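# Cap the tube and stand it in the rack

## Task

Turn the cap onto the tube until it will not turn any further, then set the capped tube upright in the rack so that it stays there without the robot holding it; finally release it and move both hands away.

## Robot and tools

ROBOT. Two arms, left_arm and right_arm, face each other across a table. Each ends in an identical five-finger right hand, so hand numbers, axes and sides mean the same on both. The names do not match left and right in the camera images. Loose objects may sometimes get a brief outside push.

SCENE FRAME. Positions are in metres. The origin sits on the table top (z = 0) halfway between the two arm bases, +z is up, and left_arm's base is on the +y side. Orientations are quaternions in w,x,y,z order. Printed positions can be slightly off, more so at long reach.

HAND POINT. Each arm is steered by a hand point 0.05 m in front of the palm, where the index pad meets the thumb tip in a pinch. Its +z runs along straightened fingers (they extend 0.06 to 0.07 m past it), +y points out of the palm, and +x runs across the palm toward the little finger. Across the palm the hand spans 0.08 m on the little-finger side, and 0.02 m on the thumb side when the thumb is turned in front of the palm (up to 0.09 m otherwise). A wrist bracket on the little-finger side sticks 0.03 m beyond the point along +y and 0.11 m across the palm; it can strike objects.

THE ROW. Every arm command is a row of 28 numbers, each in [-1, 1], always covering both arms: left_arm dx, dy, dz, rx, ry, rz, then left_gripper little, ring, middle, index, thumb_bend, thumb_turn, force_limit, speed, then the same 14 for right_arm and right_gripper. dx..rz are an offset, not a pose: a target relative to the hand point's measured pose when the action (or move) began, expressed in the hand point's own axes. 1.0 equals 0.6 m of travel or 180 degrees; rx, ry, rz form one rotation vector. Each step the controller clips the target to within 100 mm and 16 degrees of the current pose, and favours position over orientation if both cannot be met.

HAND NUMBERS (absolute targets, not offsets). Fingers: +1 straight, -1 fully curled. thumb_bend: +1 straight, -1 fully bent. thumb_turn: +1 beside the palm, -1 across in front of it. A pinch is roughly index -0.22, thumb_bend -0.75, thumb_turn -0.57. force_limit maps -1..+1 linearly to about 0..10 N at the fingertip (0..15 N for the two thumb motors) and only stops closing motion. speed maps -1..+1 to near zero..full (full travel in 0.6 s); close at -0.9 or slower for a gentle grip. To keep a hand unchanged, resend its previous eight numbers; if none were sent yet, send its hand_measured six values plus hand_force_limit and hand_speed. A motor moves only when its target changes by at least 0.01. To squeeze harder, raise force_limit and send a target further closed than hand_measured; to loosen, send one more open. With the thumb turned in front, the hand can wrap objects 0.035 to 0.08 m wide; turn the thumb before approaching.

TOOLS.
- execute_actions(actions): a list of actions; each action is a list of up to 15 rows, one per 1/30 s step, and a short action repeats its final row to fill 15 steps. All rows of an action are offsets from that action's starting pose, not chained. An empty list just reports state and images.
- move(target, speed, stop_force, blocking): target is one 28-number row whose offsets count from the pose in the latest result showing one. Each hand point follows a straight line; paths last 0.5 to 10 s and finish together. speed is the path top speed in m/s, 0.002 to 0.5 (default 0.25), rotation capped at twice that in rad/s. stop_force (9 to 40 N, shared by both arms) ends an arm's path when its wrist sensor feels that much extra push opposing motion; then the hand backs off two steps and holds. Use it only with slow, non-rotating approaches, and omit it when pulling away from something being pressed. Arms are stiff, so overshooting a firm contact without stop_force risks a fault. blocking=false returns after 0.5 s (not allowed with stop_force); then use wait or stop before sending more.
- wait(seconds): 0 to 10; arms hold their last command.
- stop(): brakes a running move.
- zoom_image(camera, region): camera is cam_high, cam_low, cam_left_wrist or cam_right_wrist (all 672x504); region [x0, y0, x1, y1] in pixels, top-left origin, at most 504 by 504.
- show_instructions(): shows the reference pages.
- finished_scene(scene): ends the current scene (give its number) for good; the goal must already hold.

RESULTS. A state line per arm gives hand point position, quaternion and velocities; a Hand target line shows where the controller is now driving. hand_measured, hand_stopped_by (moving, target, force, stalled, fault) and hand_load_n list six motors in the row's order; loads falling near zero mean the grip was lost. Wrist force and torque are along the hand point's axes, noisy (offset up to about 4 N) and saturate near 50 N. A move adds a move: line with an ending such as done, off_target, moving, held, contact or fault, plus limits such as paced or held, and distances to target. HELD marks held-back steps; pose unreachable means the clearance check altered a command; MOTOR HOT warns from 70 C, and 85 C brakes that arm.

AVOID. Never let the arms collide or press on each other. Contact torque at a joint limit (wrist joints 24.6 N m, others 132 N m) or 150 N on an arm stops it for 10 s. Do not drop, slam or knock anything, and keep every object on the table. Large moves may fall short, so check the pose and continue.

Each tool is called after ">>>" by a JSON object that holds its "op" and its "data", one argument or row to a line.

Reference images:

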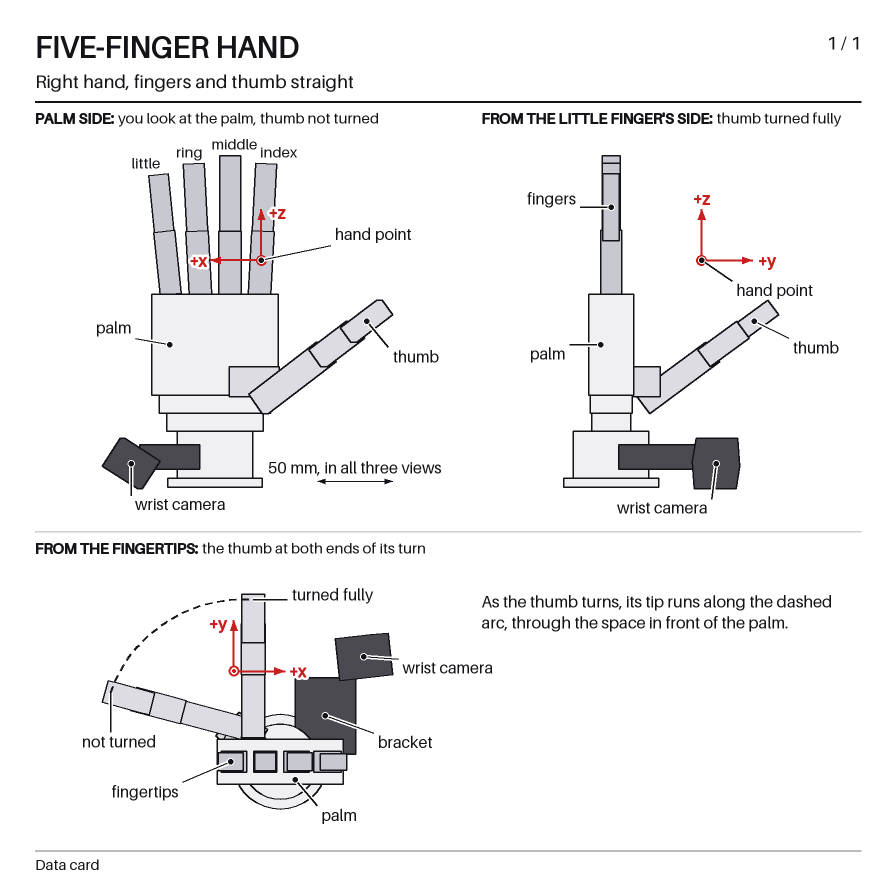

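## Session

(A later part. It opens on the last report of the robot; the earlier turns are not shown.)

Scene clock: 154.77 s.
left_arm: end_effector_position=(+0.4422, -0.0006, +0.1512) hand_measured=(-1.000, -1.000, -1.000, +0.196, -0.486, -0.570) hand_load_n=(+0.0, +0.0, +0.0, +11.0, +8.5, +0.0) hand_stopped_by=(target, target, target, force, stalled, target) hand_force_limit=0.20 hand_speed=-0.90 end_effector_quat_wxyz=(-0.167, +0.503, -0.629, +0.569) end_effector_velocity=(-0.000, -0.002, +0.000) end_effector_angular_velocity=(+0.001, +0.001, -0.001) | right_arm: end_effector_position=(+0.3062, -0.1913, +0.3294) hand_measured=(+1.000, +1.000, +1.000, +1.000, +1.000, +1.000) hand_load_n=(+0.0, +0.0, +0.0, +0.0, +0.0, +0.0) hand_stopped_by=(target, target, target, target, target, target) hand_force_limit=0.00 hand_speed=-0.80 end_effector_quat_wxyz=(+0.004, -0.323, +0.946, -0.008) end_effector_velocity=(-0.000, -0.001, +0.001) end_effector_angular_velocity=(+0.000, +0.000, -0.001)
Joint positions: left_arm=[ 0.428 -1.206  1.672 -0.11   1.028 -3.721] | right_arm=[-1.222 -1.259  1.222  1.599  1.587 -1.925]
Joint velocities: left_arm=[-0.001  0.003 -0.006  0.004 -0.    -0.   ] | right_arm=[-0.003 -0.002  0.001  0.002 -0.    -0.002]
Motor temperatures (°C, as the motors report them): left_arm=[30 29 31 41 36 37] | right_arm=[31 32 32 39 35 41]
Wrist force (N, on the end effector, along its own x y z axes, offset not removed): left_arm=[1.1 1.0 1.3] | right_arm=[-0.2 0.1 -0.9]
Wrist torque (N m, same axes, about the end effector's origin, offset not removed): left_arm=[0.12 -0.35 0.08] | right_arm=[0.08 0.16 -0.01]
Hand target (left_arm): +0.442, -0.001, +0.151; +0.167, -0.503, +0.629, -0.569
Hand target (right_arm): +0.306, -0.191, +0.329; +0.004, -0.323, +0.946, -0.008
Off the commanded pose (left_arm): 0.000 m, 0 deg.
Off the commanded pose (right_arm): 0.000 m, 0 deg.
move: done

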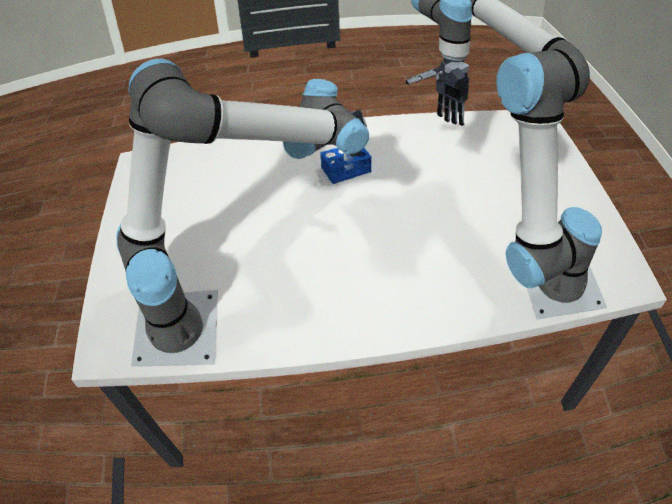

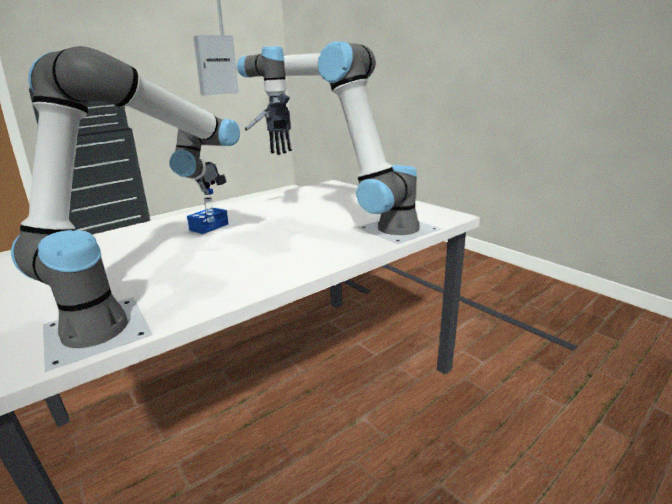

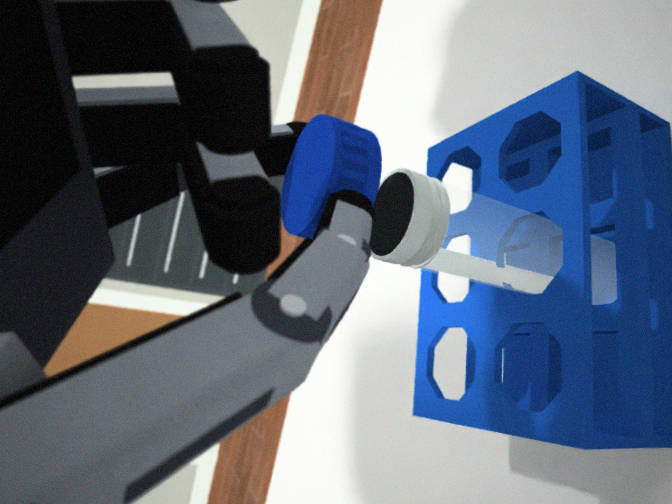

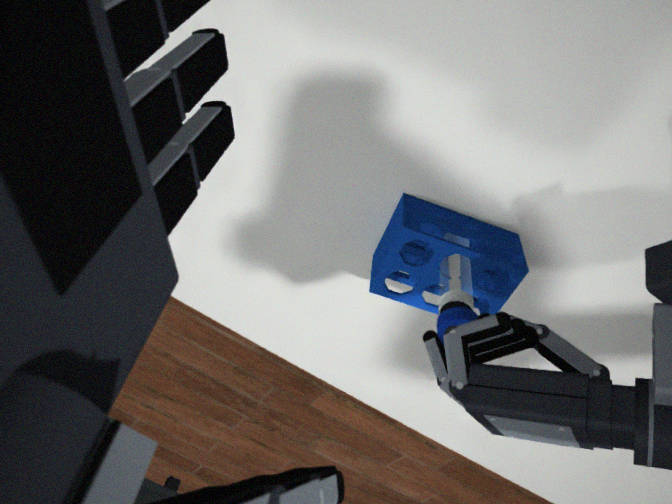

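>>> {"op": "move", "data": {
  "target": [-0.015,0.0145,0.006,0,0,0,-1,-1,-1,-0.3,-0.5,-0.57,0.2,-0.9,0,0,0,0,0,0,1,1,1,1,1,1,0,-0.8],
  "speed": 0.02
}}

>>> {"op": "zoom_image", "data": {
  "camera": "cam_right_wrist",
  "region": [380,230,540,370]
}}

Scene clock: 159.93 s.
left_arm: end_effector_position=(+0.4451, +0.0034, +0.1394) hand_measured=(-1.000, -1.000, -1.000, +0.196, -0.486, -0.570) hand_load_n=(+0.0, +0.0, +0.0, +11.0, +8.5, +0.0) hand_stopped_by=(target, target, target, force, stalled, target) hand_force_limit=0.20 hand_speed=-0.90 end_effector_quat_wxyz=(-0.167, +0.503, -0.629, +0.569) end_effector_velocity=(+0.000, +0.001, -0.002) end_effector_angular_velocity=(+0.001, +0.000, -0.000) | right_arm: end_effector_position=(+0.3062, -0.1913, +0.3293) hand_measured=(+1.000, +1.000, +1.000, +1.000, +1.000, +1.000) hand_load_n=(+0.0, +0.0, +0.0, +0.0, +0.0, +0.0) hand_stopped_by=(target, target, target, target, target, target) hand_force_limit=0.00 hand_speed=-0.80 end_effector_quat_wxyz=(+0.004, -0.323, +0.946, -0.008) end_effector_velocity=(+0.000, -0.000, -0.000) end_effector_angular_velocity=(-0.000, +0.001, +0.000)
Joint positions: left_arm=[ 0.437 -1.197  1.692 -0.142  1.036 -3.717] | right_arm=[-1.222 -1.259  1.222  1.599  1.587 -1.925]
Joint velocities: left_arm=[ 0.001  0.001  0.004 -0.005  0.002  0.001] | right_arm=[-0.     0.001  0.    -0.    -0.    -0.   ]
Motor temperatures (°C, as the motors report them): left_arm=[30 29 31 41 36 37] | right_arm=[31 32 32 39 35 41]
Wrist force (N, on the end effector, along its own x y z axes, offset not removed): left_arm=[2.4 0.5 1.0] | right_arm=[0.4 0.7 1.1]
Wrist torque (N m, same axes, about the end effector's origin, offset not removed): left_arm=[0.05 -0.51 0.18] | right_arm=[0.18 -0.04 0.00]
Hand target (left_arm): +0.445, +0.003, +0.139; +0.167, -0.503, +0.629, -0.569
Hand target (right_arm): +0.306, -0.191, +0.329; +0.004, -0.323, +0.946, -0.008
Off the commanded pose (left_arm): 0.000 m, 0 deg.
Off the commanded pose (right_arm): 0.000 m, 0 deg.
move: done

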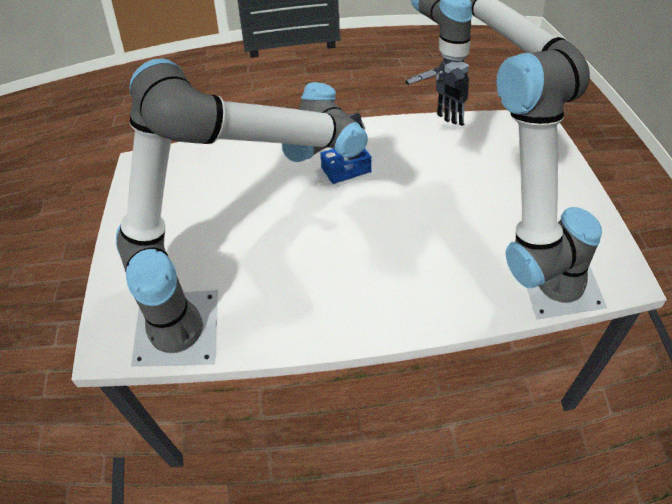

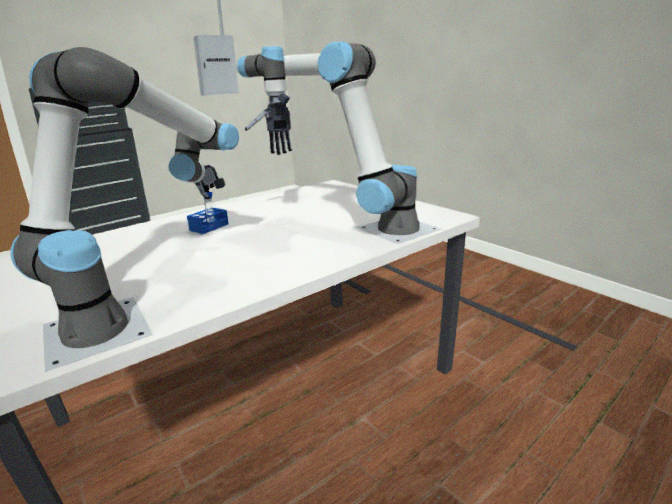

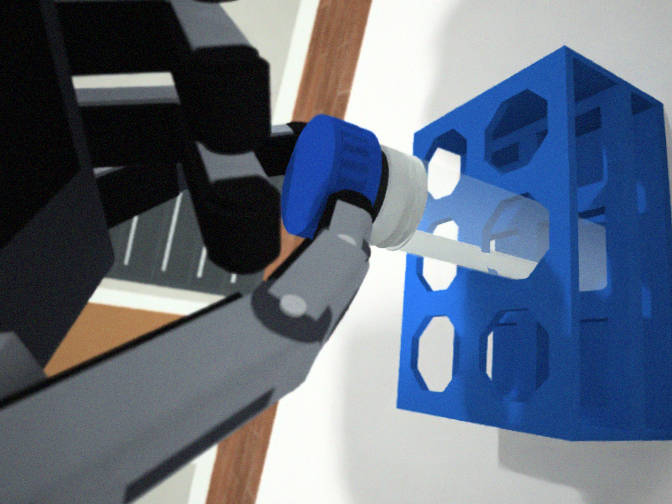

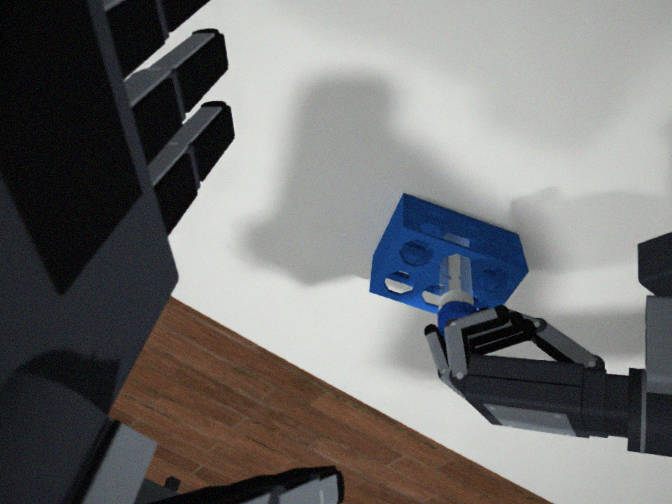

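Region (380, 230, 540, 370) of cam_right_wrist's 672x504 image, scaled by 3.150, with more detail than that image has; it fills the top 441 rows of this view, and the rest is white.

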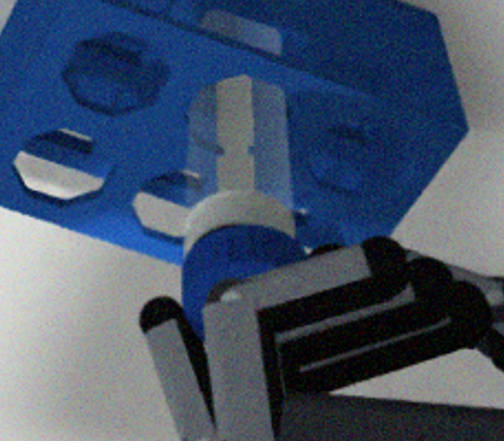

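Shift ~1.5 mm image-left and descend 10 mm.

>>> {"op": "move", "data": {
  "target": [-0.005,0.014,0.0072,0,0,0,-1,-1,-1,-0.3,-0.5,-0.57,0.2,-0.9,0,0,0,0,0,0,1,1,1,1,1,1,0,-0.8],
  "speed": 0.006,
  "stop_force": 9
}}

>>> {"op": "zoom_image", "data": {
  "camera": "cam_right_wrist",
  "region": [380,230,540,370]
}}

Scene clock: 164.33 s.
left_arm: end_effector_position=(+0.4460, +0.0022, +0.1297) hand_measured=(-1.000, -1.000, -1.000, +0.196, -0.486, -0.570) hand_load_n=(+0.0, +0.0, +0.0, +11.0, +8.5, +0.0) hand_stopped_by=(target, target, target, force, stalled, target) hand_force_limit=0.20 hand_speed=-0.90 end_effector_quat_wxyz=(-0.167, +0.503, -0.629, +0.569) end_effector_velocity=(-0.000, -0.001, -0.001) end_effector_angular_velocity=(+0.000, -0.000, -0.001) | right_arm: end_effector_position=(+0.3062, -0.1913, +0.3293) hand_measured=(+1.000, +1.000, +1.000, +1.000, +1.000, +1.000) hand_load_n=(+0.0, +0.0, +0.0, +0.0, +0.0, +0.0) hand_stopped_by=(target, target, target, target, target, target) hand_force_limit=0.00 hand_speed=-0.80 end_effector_quat_wxyz=(+0.004, -0.323, +0.946, -0.008) end_effector_velocity=(-0.000, -0.000, -0.000) end_effector_angular_velocity=(-0.001, +0.002, -0.001)
Joint positions: left_arm=[ 0.437 -1.182  1.699 -0.163  1.037 -3.717] | right_arm=[-1.222 -1.259  1.222  1.599  1.587 -1.925]
Joint velocities: left_arm=[-0.001  0.002  0.001 -0.003 -0.     0.   ] | right_arm=[-0.     0.     0.     0.002  0.     0.   ]
Motor temperatures (°C, as the motors report them): left_arm=[30 29 31 41 36 37] | right_arm=[31 32 32 39 35 41]
Wrist force (N, on the end effector, along its own x y z axes, offset not removed): left_arm=[1.7 1.7 0.9] | right_arm=[0.3 1.0 0.2]
Wrist torque (N m, same axes, about the end effector's origin, offset not removed): left_arm=[0.30 -0.45 0.35] | right_arm=[0.28 -0.01 -0.03]
Hand target (left_arm): +0.446, +0.002, +0.130; +0.167, -0.503, +0.629, -0.569
Hand target (right_arm): +0.306, -0.191, +0.329; +0.004, -0.323, +0.946, -0.008
Off the commanded pose (left_arm): 0.000 m, 0 deg.
Off the commanded pose (right_arm): 0.000 m, 0 deg.
move: done

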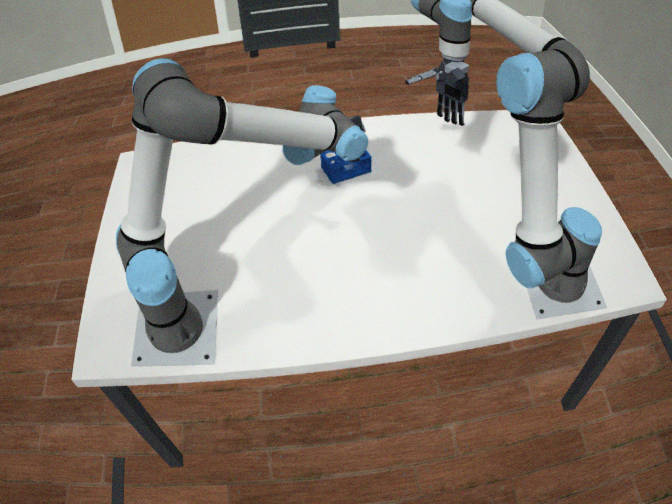

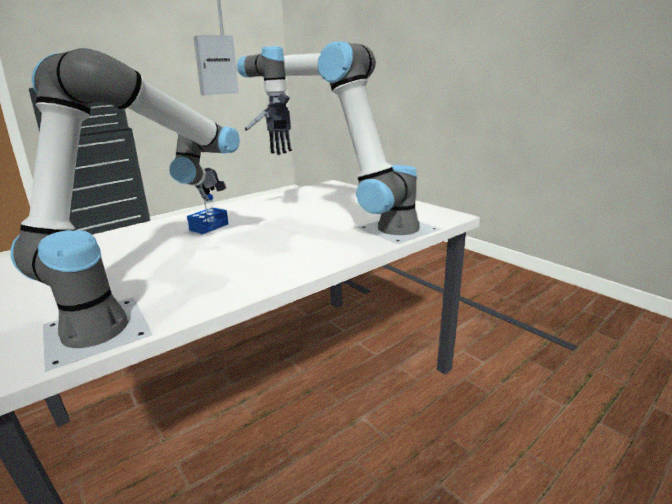

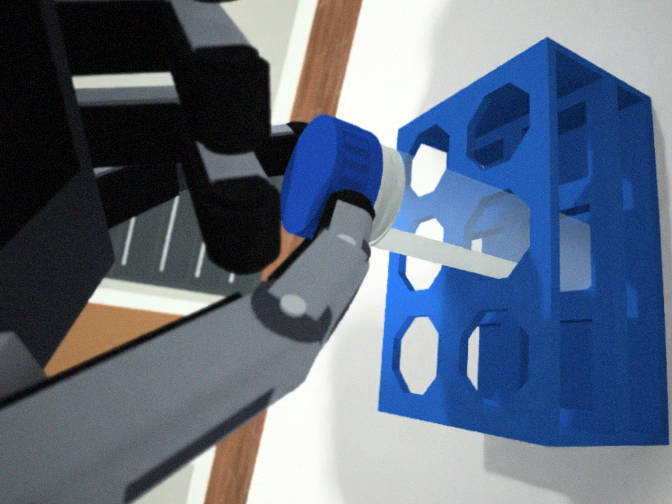

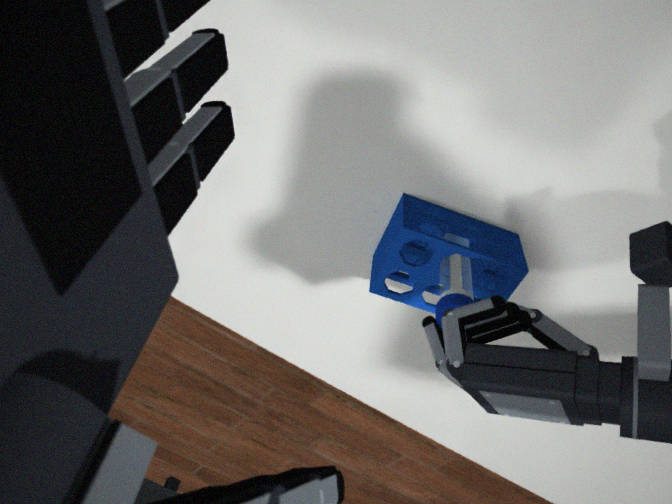

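Region (380, 230, 540, 370) of cam_right_wrist's 672x504 image, scaled by 3.150, with more detail than that image has; it fills the top 441 rows of this view, and the rest is white.

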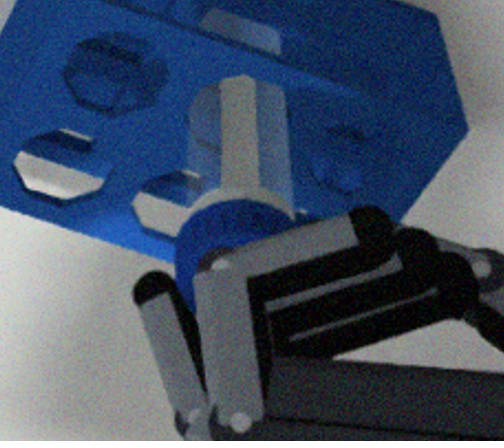

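>>> {"op": "move", "data": {
  "target": [-0.0147,-0.002,0.005,-0.08,0.196,0.066,-1,-1,-1,-0.3,-0.5,-0.57,0.2,-0.9,0,0,0,0,0,0,1,1,1,1,1,1,0,-0.8],
  "speed": 0.1
}}

>>> {"op": "zoom_image", "data": {
  "camera": "cam_right_wrist",
  "region": [380,230,540,370]
}}

Scene clock: 175.10 s.
left_arm: end_effector_position=(+0.4527, +0.0078, +0.1266) hand_measured=(-1.000, -1.000, -1.000, +0.196, -0.486, -0.570) hand_load_n=(+0.0, +0.0, +0.0, +11.0, +8.5, +0.0) hand_stopped_by=(target, target, target, force, stalled, target) hand_force_limit=0.20 hand_speed=-0.90 end_effector_quat_wxyz=(+0.037, +0.259, -0.762, +0.592) end_effector_velocity=(-0.000, -0.001, +0.001) end_effector_angular_velocity=(-0.000, -0.000, -0.013) | right_arm: end_effector_position=(+0.3062, -0.1913, +0.3293) hand_measured=(+1.000, +1.000, +1.000, +1.000, +1.000, +1.000) hand_load_n=(+0.0, +0.0, +0.0, +0.0, +0.0, +0.0) hand_stopped_by=(target, target, target, target, target, target) hand_force_limit=0.00 hand_speed=-0.80 end_effector_quat_wxyz=(+0.004, -0.323, +0.946, -0.008) end_effector_velocity=(+0.000, -0.000, -0.000) end_effector_angular_velocity=(+0.000, -0.001, -0.000)
Joint positions: left_arm=[ 0.765 -1.119  1.612 -0.159  2.009 -3.385] | right_arm=[-1.222 -1.259  1.222  1.599  1.587 -1.925]
Joint velocities: left_arm=[ 0.004  0.004 -0.008  0.006  0.016  0.006] | right_arm=[-0.    -0.    -0.    -0.001 -0.    -0.   ]
Motor temperatures (°C, as the motors report them): left_arm=[30 29 31 41 36 37] | right_arm=[31 32 32 39 35 41]
Wrist force (N, on the end effector, along its own x y z axes, offset not removed): left_arm=[2.3 -0.2 0.1] | right_arm=[-1.0 -1.4 -0.5]
Wrist torque (N m, same axes, about the end effector's origin, offset not removed): left_arm=[0.04 -0.57 0.16] | right_arm=[-0.14 0.24 -0.18]
Hand target (left_arm): +0.453, +0.008, +0.127; -0.037, -0.258, +0.763, -0.592
Hand target (right_arm): +0.306, -0.191, +0.329; +0.004, -0.323, +0.946, -0.008
Off the commanded pose (left_arm): 0.000 m, 0 deg.
Off the commanded pose (right_arm): 0.000 m, 0 deg.
move: done

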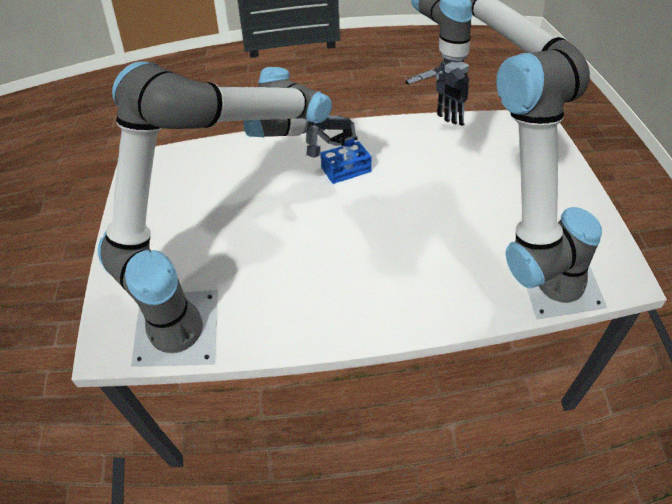

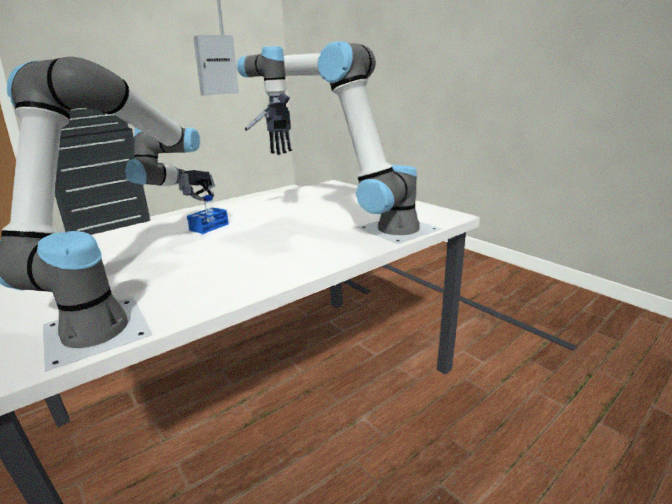

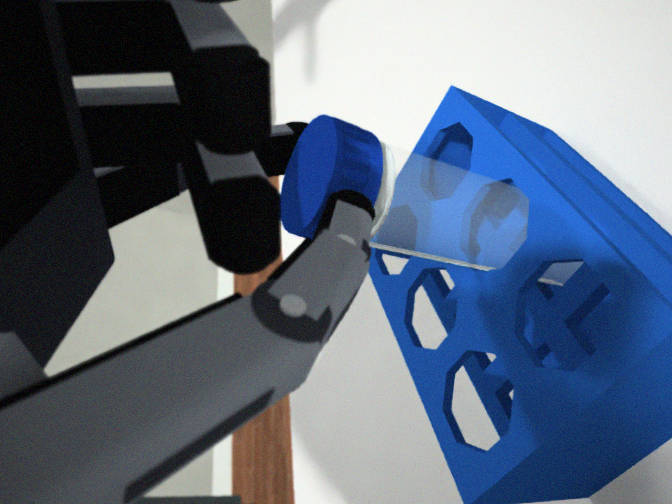

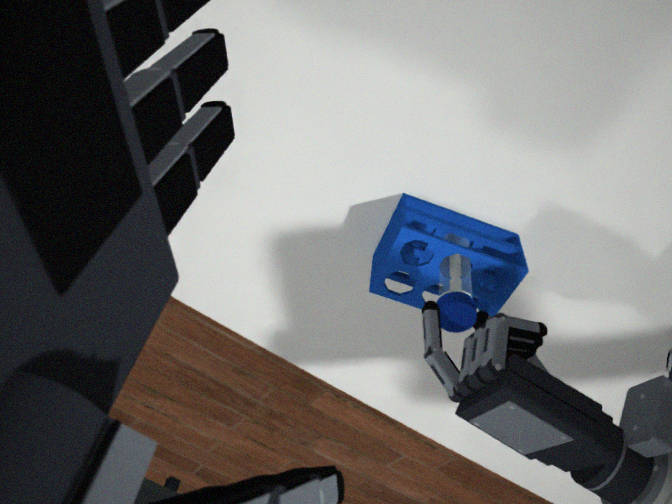

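Region (380, 230, 540, 370) of cam_right_wrist's 672x504 image, scaled by 3.150, with more detail than that image has; it fills the top 441 rows of this view, and the rest is white.

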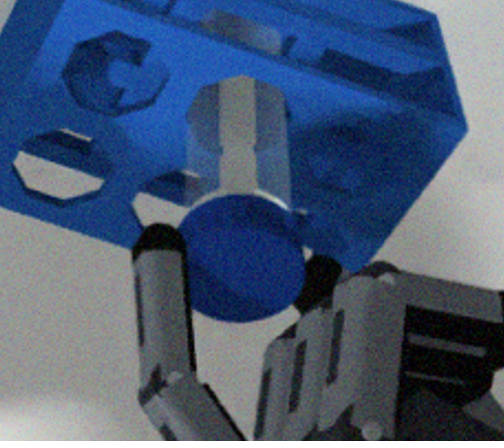

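>>> {"op": "move", "data": {
  "target": [-0.0075,0,0.002,-0.04,0.098,0.033,-1,-1,-1,-0.3,-0.5,-0.57,0.2,-0.9,0,0,0,0,0,0,1,1,1,1,1,1,0,-0.8],
  "speed": 0.1
}}

>>> {"op": "move", "data": {
  "target": [0,0,0,0,0,0,-1,-1,-1,0.33,-0.3,-0.57,0.2,-0.5,0,0,0,0,0,0,1,1,1,1,1,1,0,-0.8]
}}

>>> {"op": "zoom_image", "data": {
  "camera": "cam_right_wrist",
  "region": [380,230,540,370]
}}

Scene clock: 181.03 s.
left_arm: end_effector_position=(+0.4569, +0.0082, +0.1247) hand_measured=(-1.000, -1.000, -1.000, +0.196, -0.486, -0.570) hand_load_n=(+0.0, +0.0, +0.0, +12.0, +7.0, -1.0) hand_stopped_by=(target, target, target, force, stalled, target) hand_force_limit=0.20 hand_speed=-0.90 end_effector_quat_wxyz=(+0.139, +0.123, -0.795, +0.577) end_effector_velocity=(+0.000, +0.000, +0.001) end_effector_angular_velocity=(+0.003, -0.000, -0.012) | right_arm: end_effector_position=(+0.3062, -0.1913, +0.3293) hand_measured=(+1.000, +1.000, +1.000, +1.000, +1.000, +1.000) hand_load_n=(+0.0, +0.0, +0.0, +0.0, +0.0, +0.0) hand_stopped_by=(target, target, target, target, target, target) hand_force_limit=0.00 hand_speed=-0.80 end_effector_quat_wxyz=(+0.004, -0.323, +0.946, -0.008) end_effector_velocity=(+0.000, -0.000, -0.000) end_effector_angular_velocity=(+0.000, +0.000, -0.000)
Joint positions: left_arm=[ 0.883 -0.945  1.351  0.068  2.439 -3.157] | right_arm=[-1.222 -1.259  1.222  1.599  1.587 -1.925]
Joint velocities: left_arm=[ 0.003  0.008 -0.016  0.019  0.012  0.014] | right_arm=[-0.  0.  0. -0. -0.  0.]
Motor temperatures (°C, as the motors report them): left_arm=[30 29 31 41 36 37] | right_arm=[31 32 32 39 35 41]
Wrist force (N, on the end effector, along its own x y z axes, offset not removed): left_arm=[3.2 -1.7 -1.6] | right_arm=[-1.1 0.9 0.1]
Wrist torque (N m, same axes, about the end effector's origin, offset not removed): left_arm=[0.19 -0.30 0.27] | right_arm=[0.15 0.21 -0.10]
Hand target (left_arm): +0.457, +0.008, +0.125; -0.139, -0.123, +0.795, -0.577
Hand target (right_arm): +0.306, -0.191, +0.329; +0.004, -0.323, +0.946, -0.008
Off the commanded pose (left_arm): 0.000 m, 0 deg.
Off the commanded pose (right_arm): 0.000 m, 0 deg.
move: done

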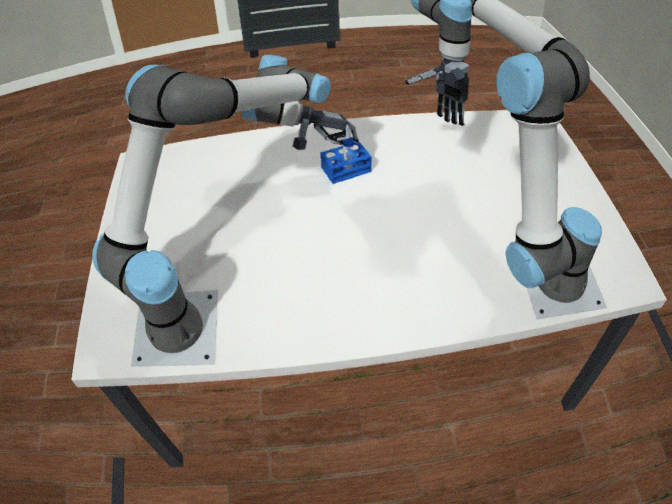

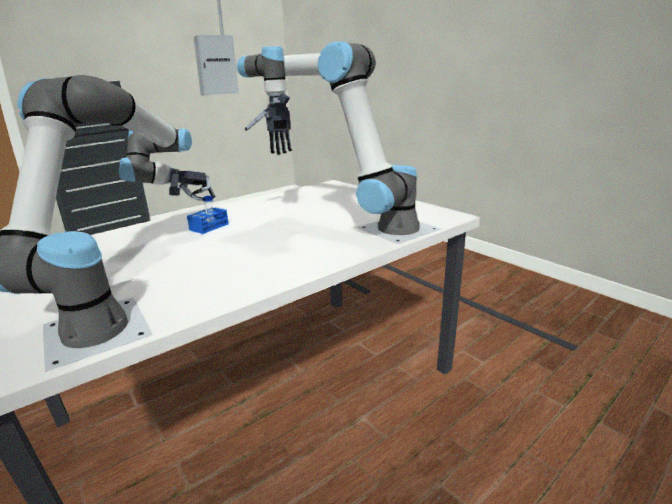

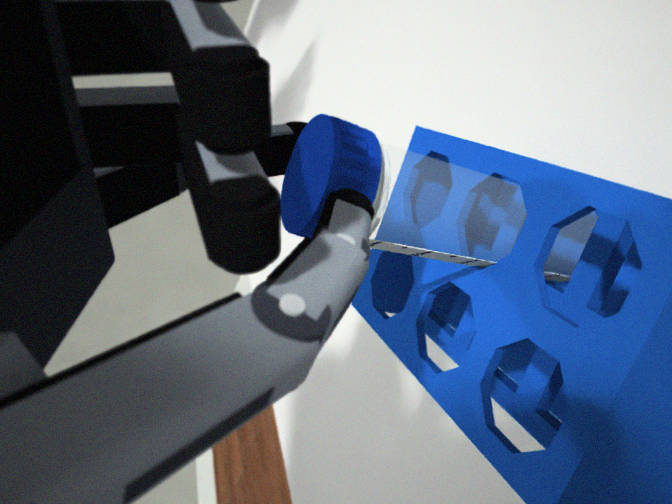

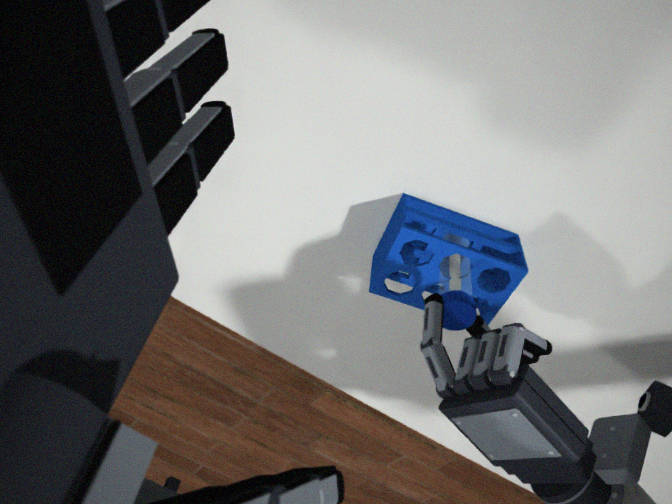

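Scene clock: 181.67 s.
left_arm: end_effector_position=(+0.4569, +0.0082, +0.1247) hand_measured=(-1.000, -1.000, -1.000, +0.330, -0.300, -0.570) hand_load_n=(+0.0, +0.0, +0.0, +0.0, +0.0, +0.0) hand_stopped_by=(target, target, target, target, target, target) hand_force_limit=0.20 hand_speed=-0.50 end_effector_quat_wxyz=(+0.139, +0.123, -0.795, +0.577) end_effector_velocity=(+0.000, +0.000, -0.001) end_effector_angular_velocity=(+0.002, +0.002, +0.001) | right_arm: end_effector_position=(+0.3062, -0.1913, +0.3293) hand_measured=(+1.000, +1.000, +1.000, +1.000, +1.000, +1.000) hand_load_n=(+0.0, +0.0, +0.0, +0.0, +0.0, +0.0) hand_stopped_by=(target, target, target, target, target, target) hand_force_limit=0.00 hand_speed=-0.80 end_effector_quat_wxyz=(+0.004, -0.323, +0.946, -0.008) end_effector_velocity=(+0.000, +0.000, -0.000) end_effector_angular_velocity=(+0.000, -0.000, -0.000)
Joint positions: left_arm=[ 0.883 -0.945  1.351  0.068  2.439 -3.157] | right_arm=[-1.222 -1.259  1.222  1.599  1.587 -1.925]
Joint velocities: left_arm=[ 0.     0.001 -0.     0.002 -0.    -0.   ] | right_arm=[-0.     0.     0.    -0.001 -0.     0.   ]
Motor temperatures (°C, as the motors report them): left_arm=[30 29 31 41 36 37] | right_arm=[31 32 32 39 35 41]
Wrist force (N, on the end effector, along its own x y z axes, offset not removed): left_arm=[2.4 -0.7 0.0] | right_arm=[0.5 -1.5 0.2]
Wrist torque (N m, same axes, about the end effector's origin, offset not removed): left_arm=[-0.06 -0.46 0.14] | right_arm=[-0.20 0.01 -0.03]
Hand target (left_arm): +0.457, +0.008, +0.125; -0.139, -0.123, +0.795, -0.577
Hand target (right_arm): +0.306, -0.191, +0.329; +0.004, -0.323, +0.946, -0.008
Off the commanded pose (left_arm): 0.000 m, 0 deg.
Off the commanded pose (right_arm): 0.000 m, 0 deg.
move: done

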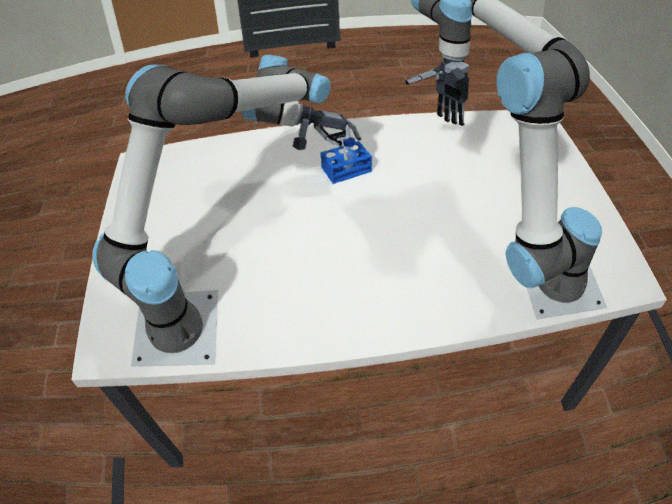

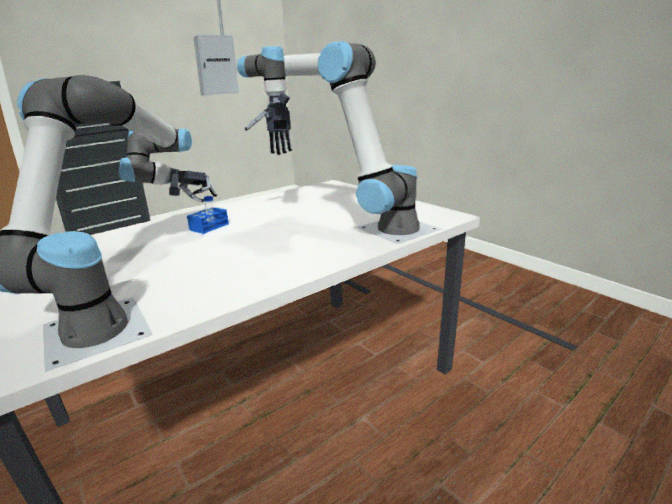

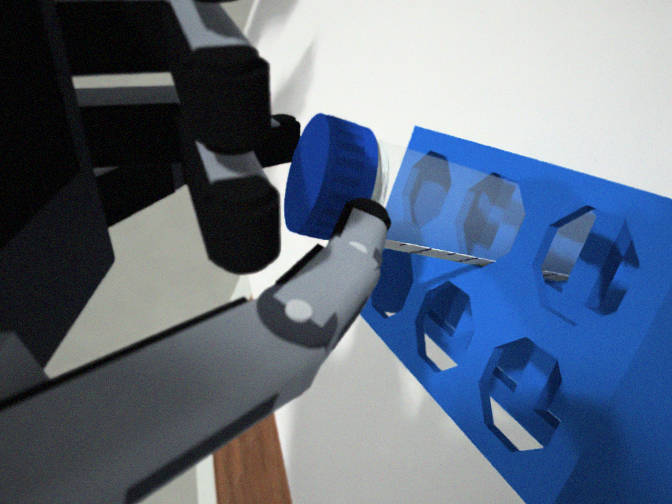

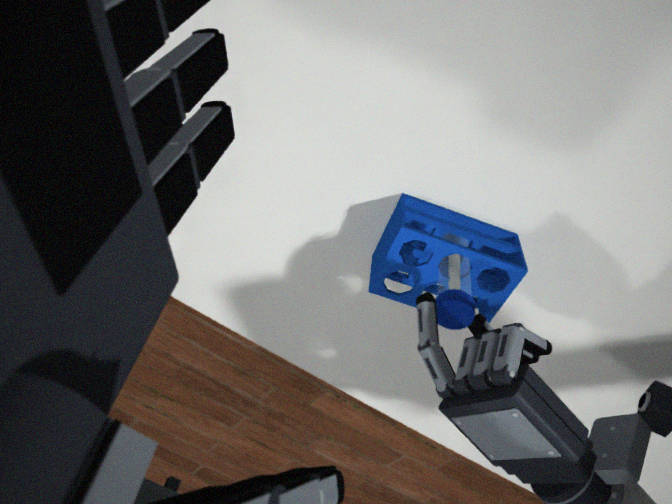

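Region (380, 230, 540, 370) of cam_right_wrist's 672x504 image, scaled by 3.150, with more detail than that image has; it fills the top 441 rows of this view, and the rest is white.

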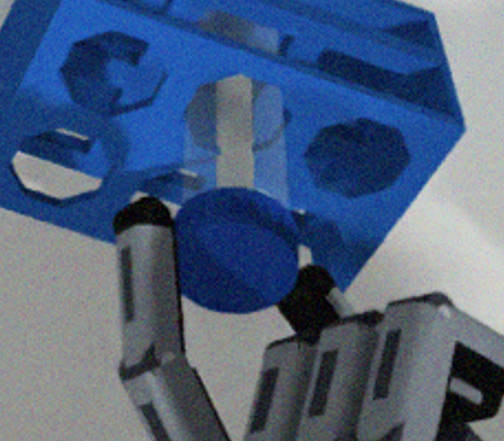

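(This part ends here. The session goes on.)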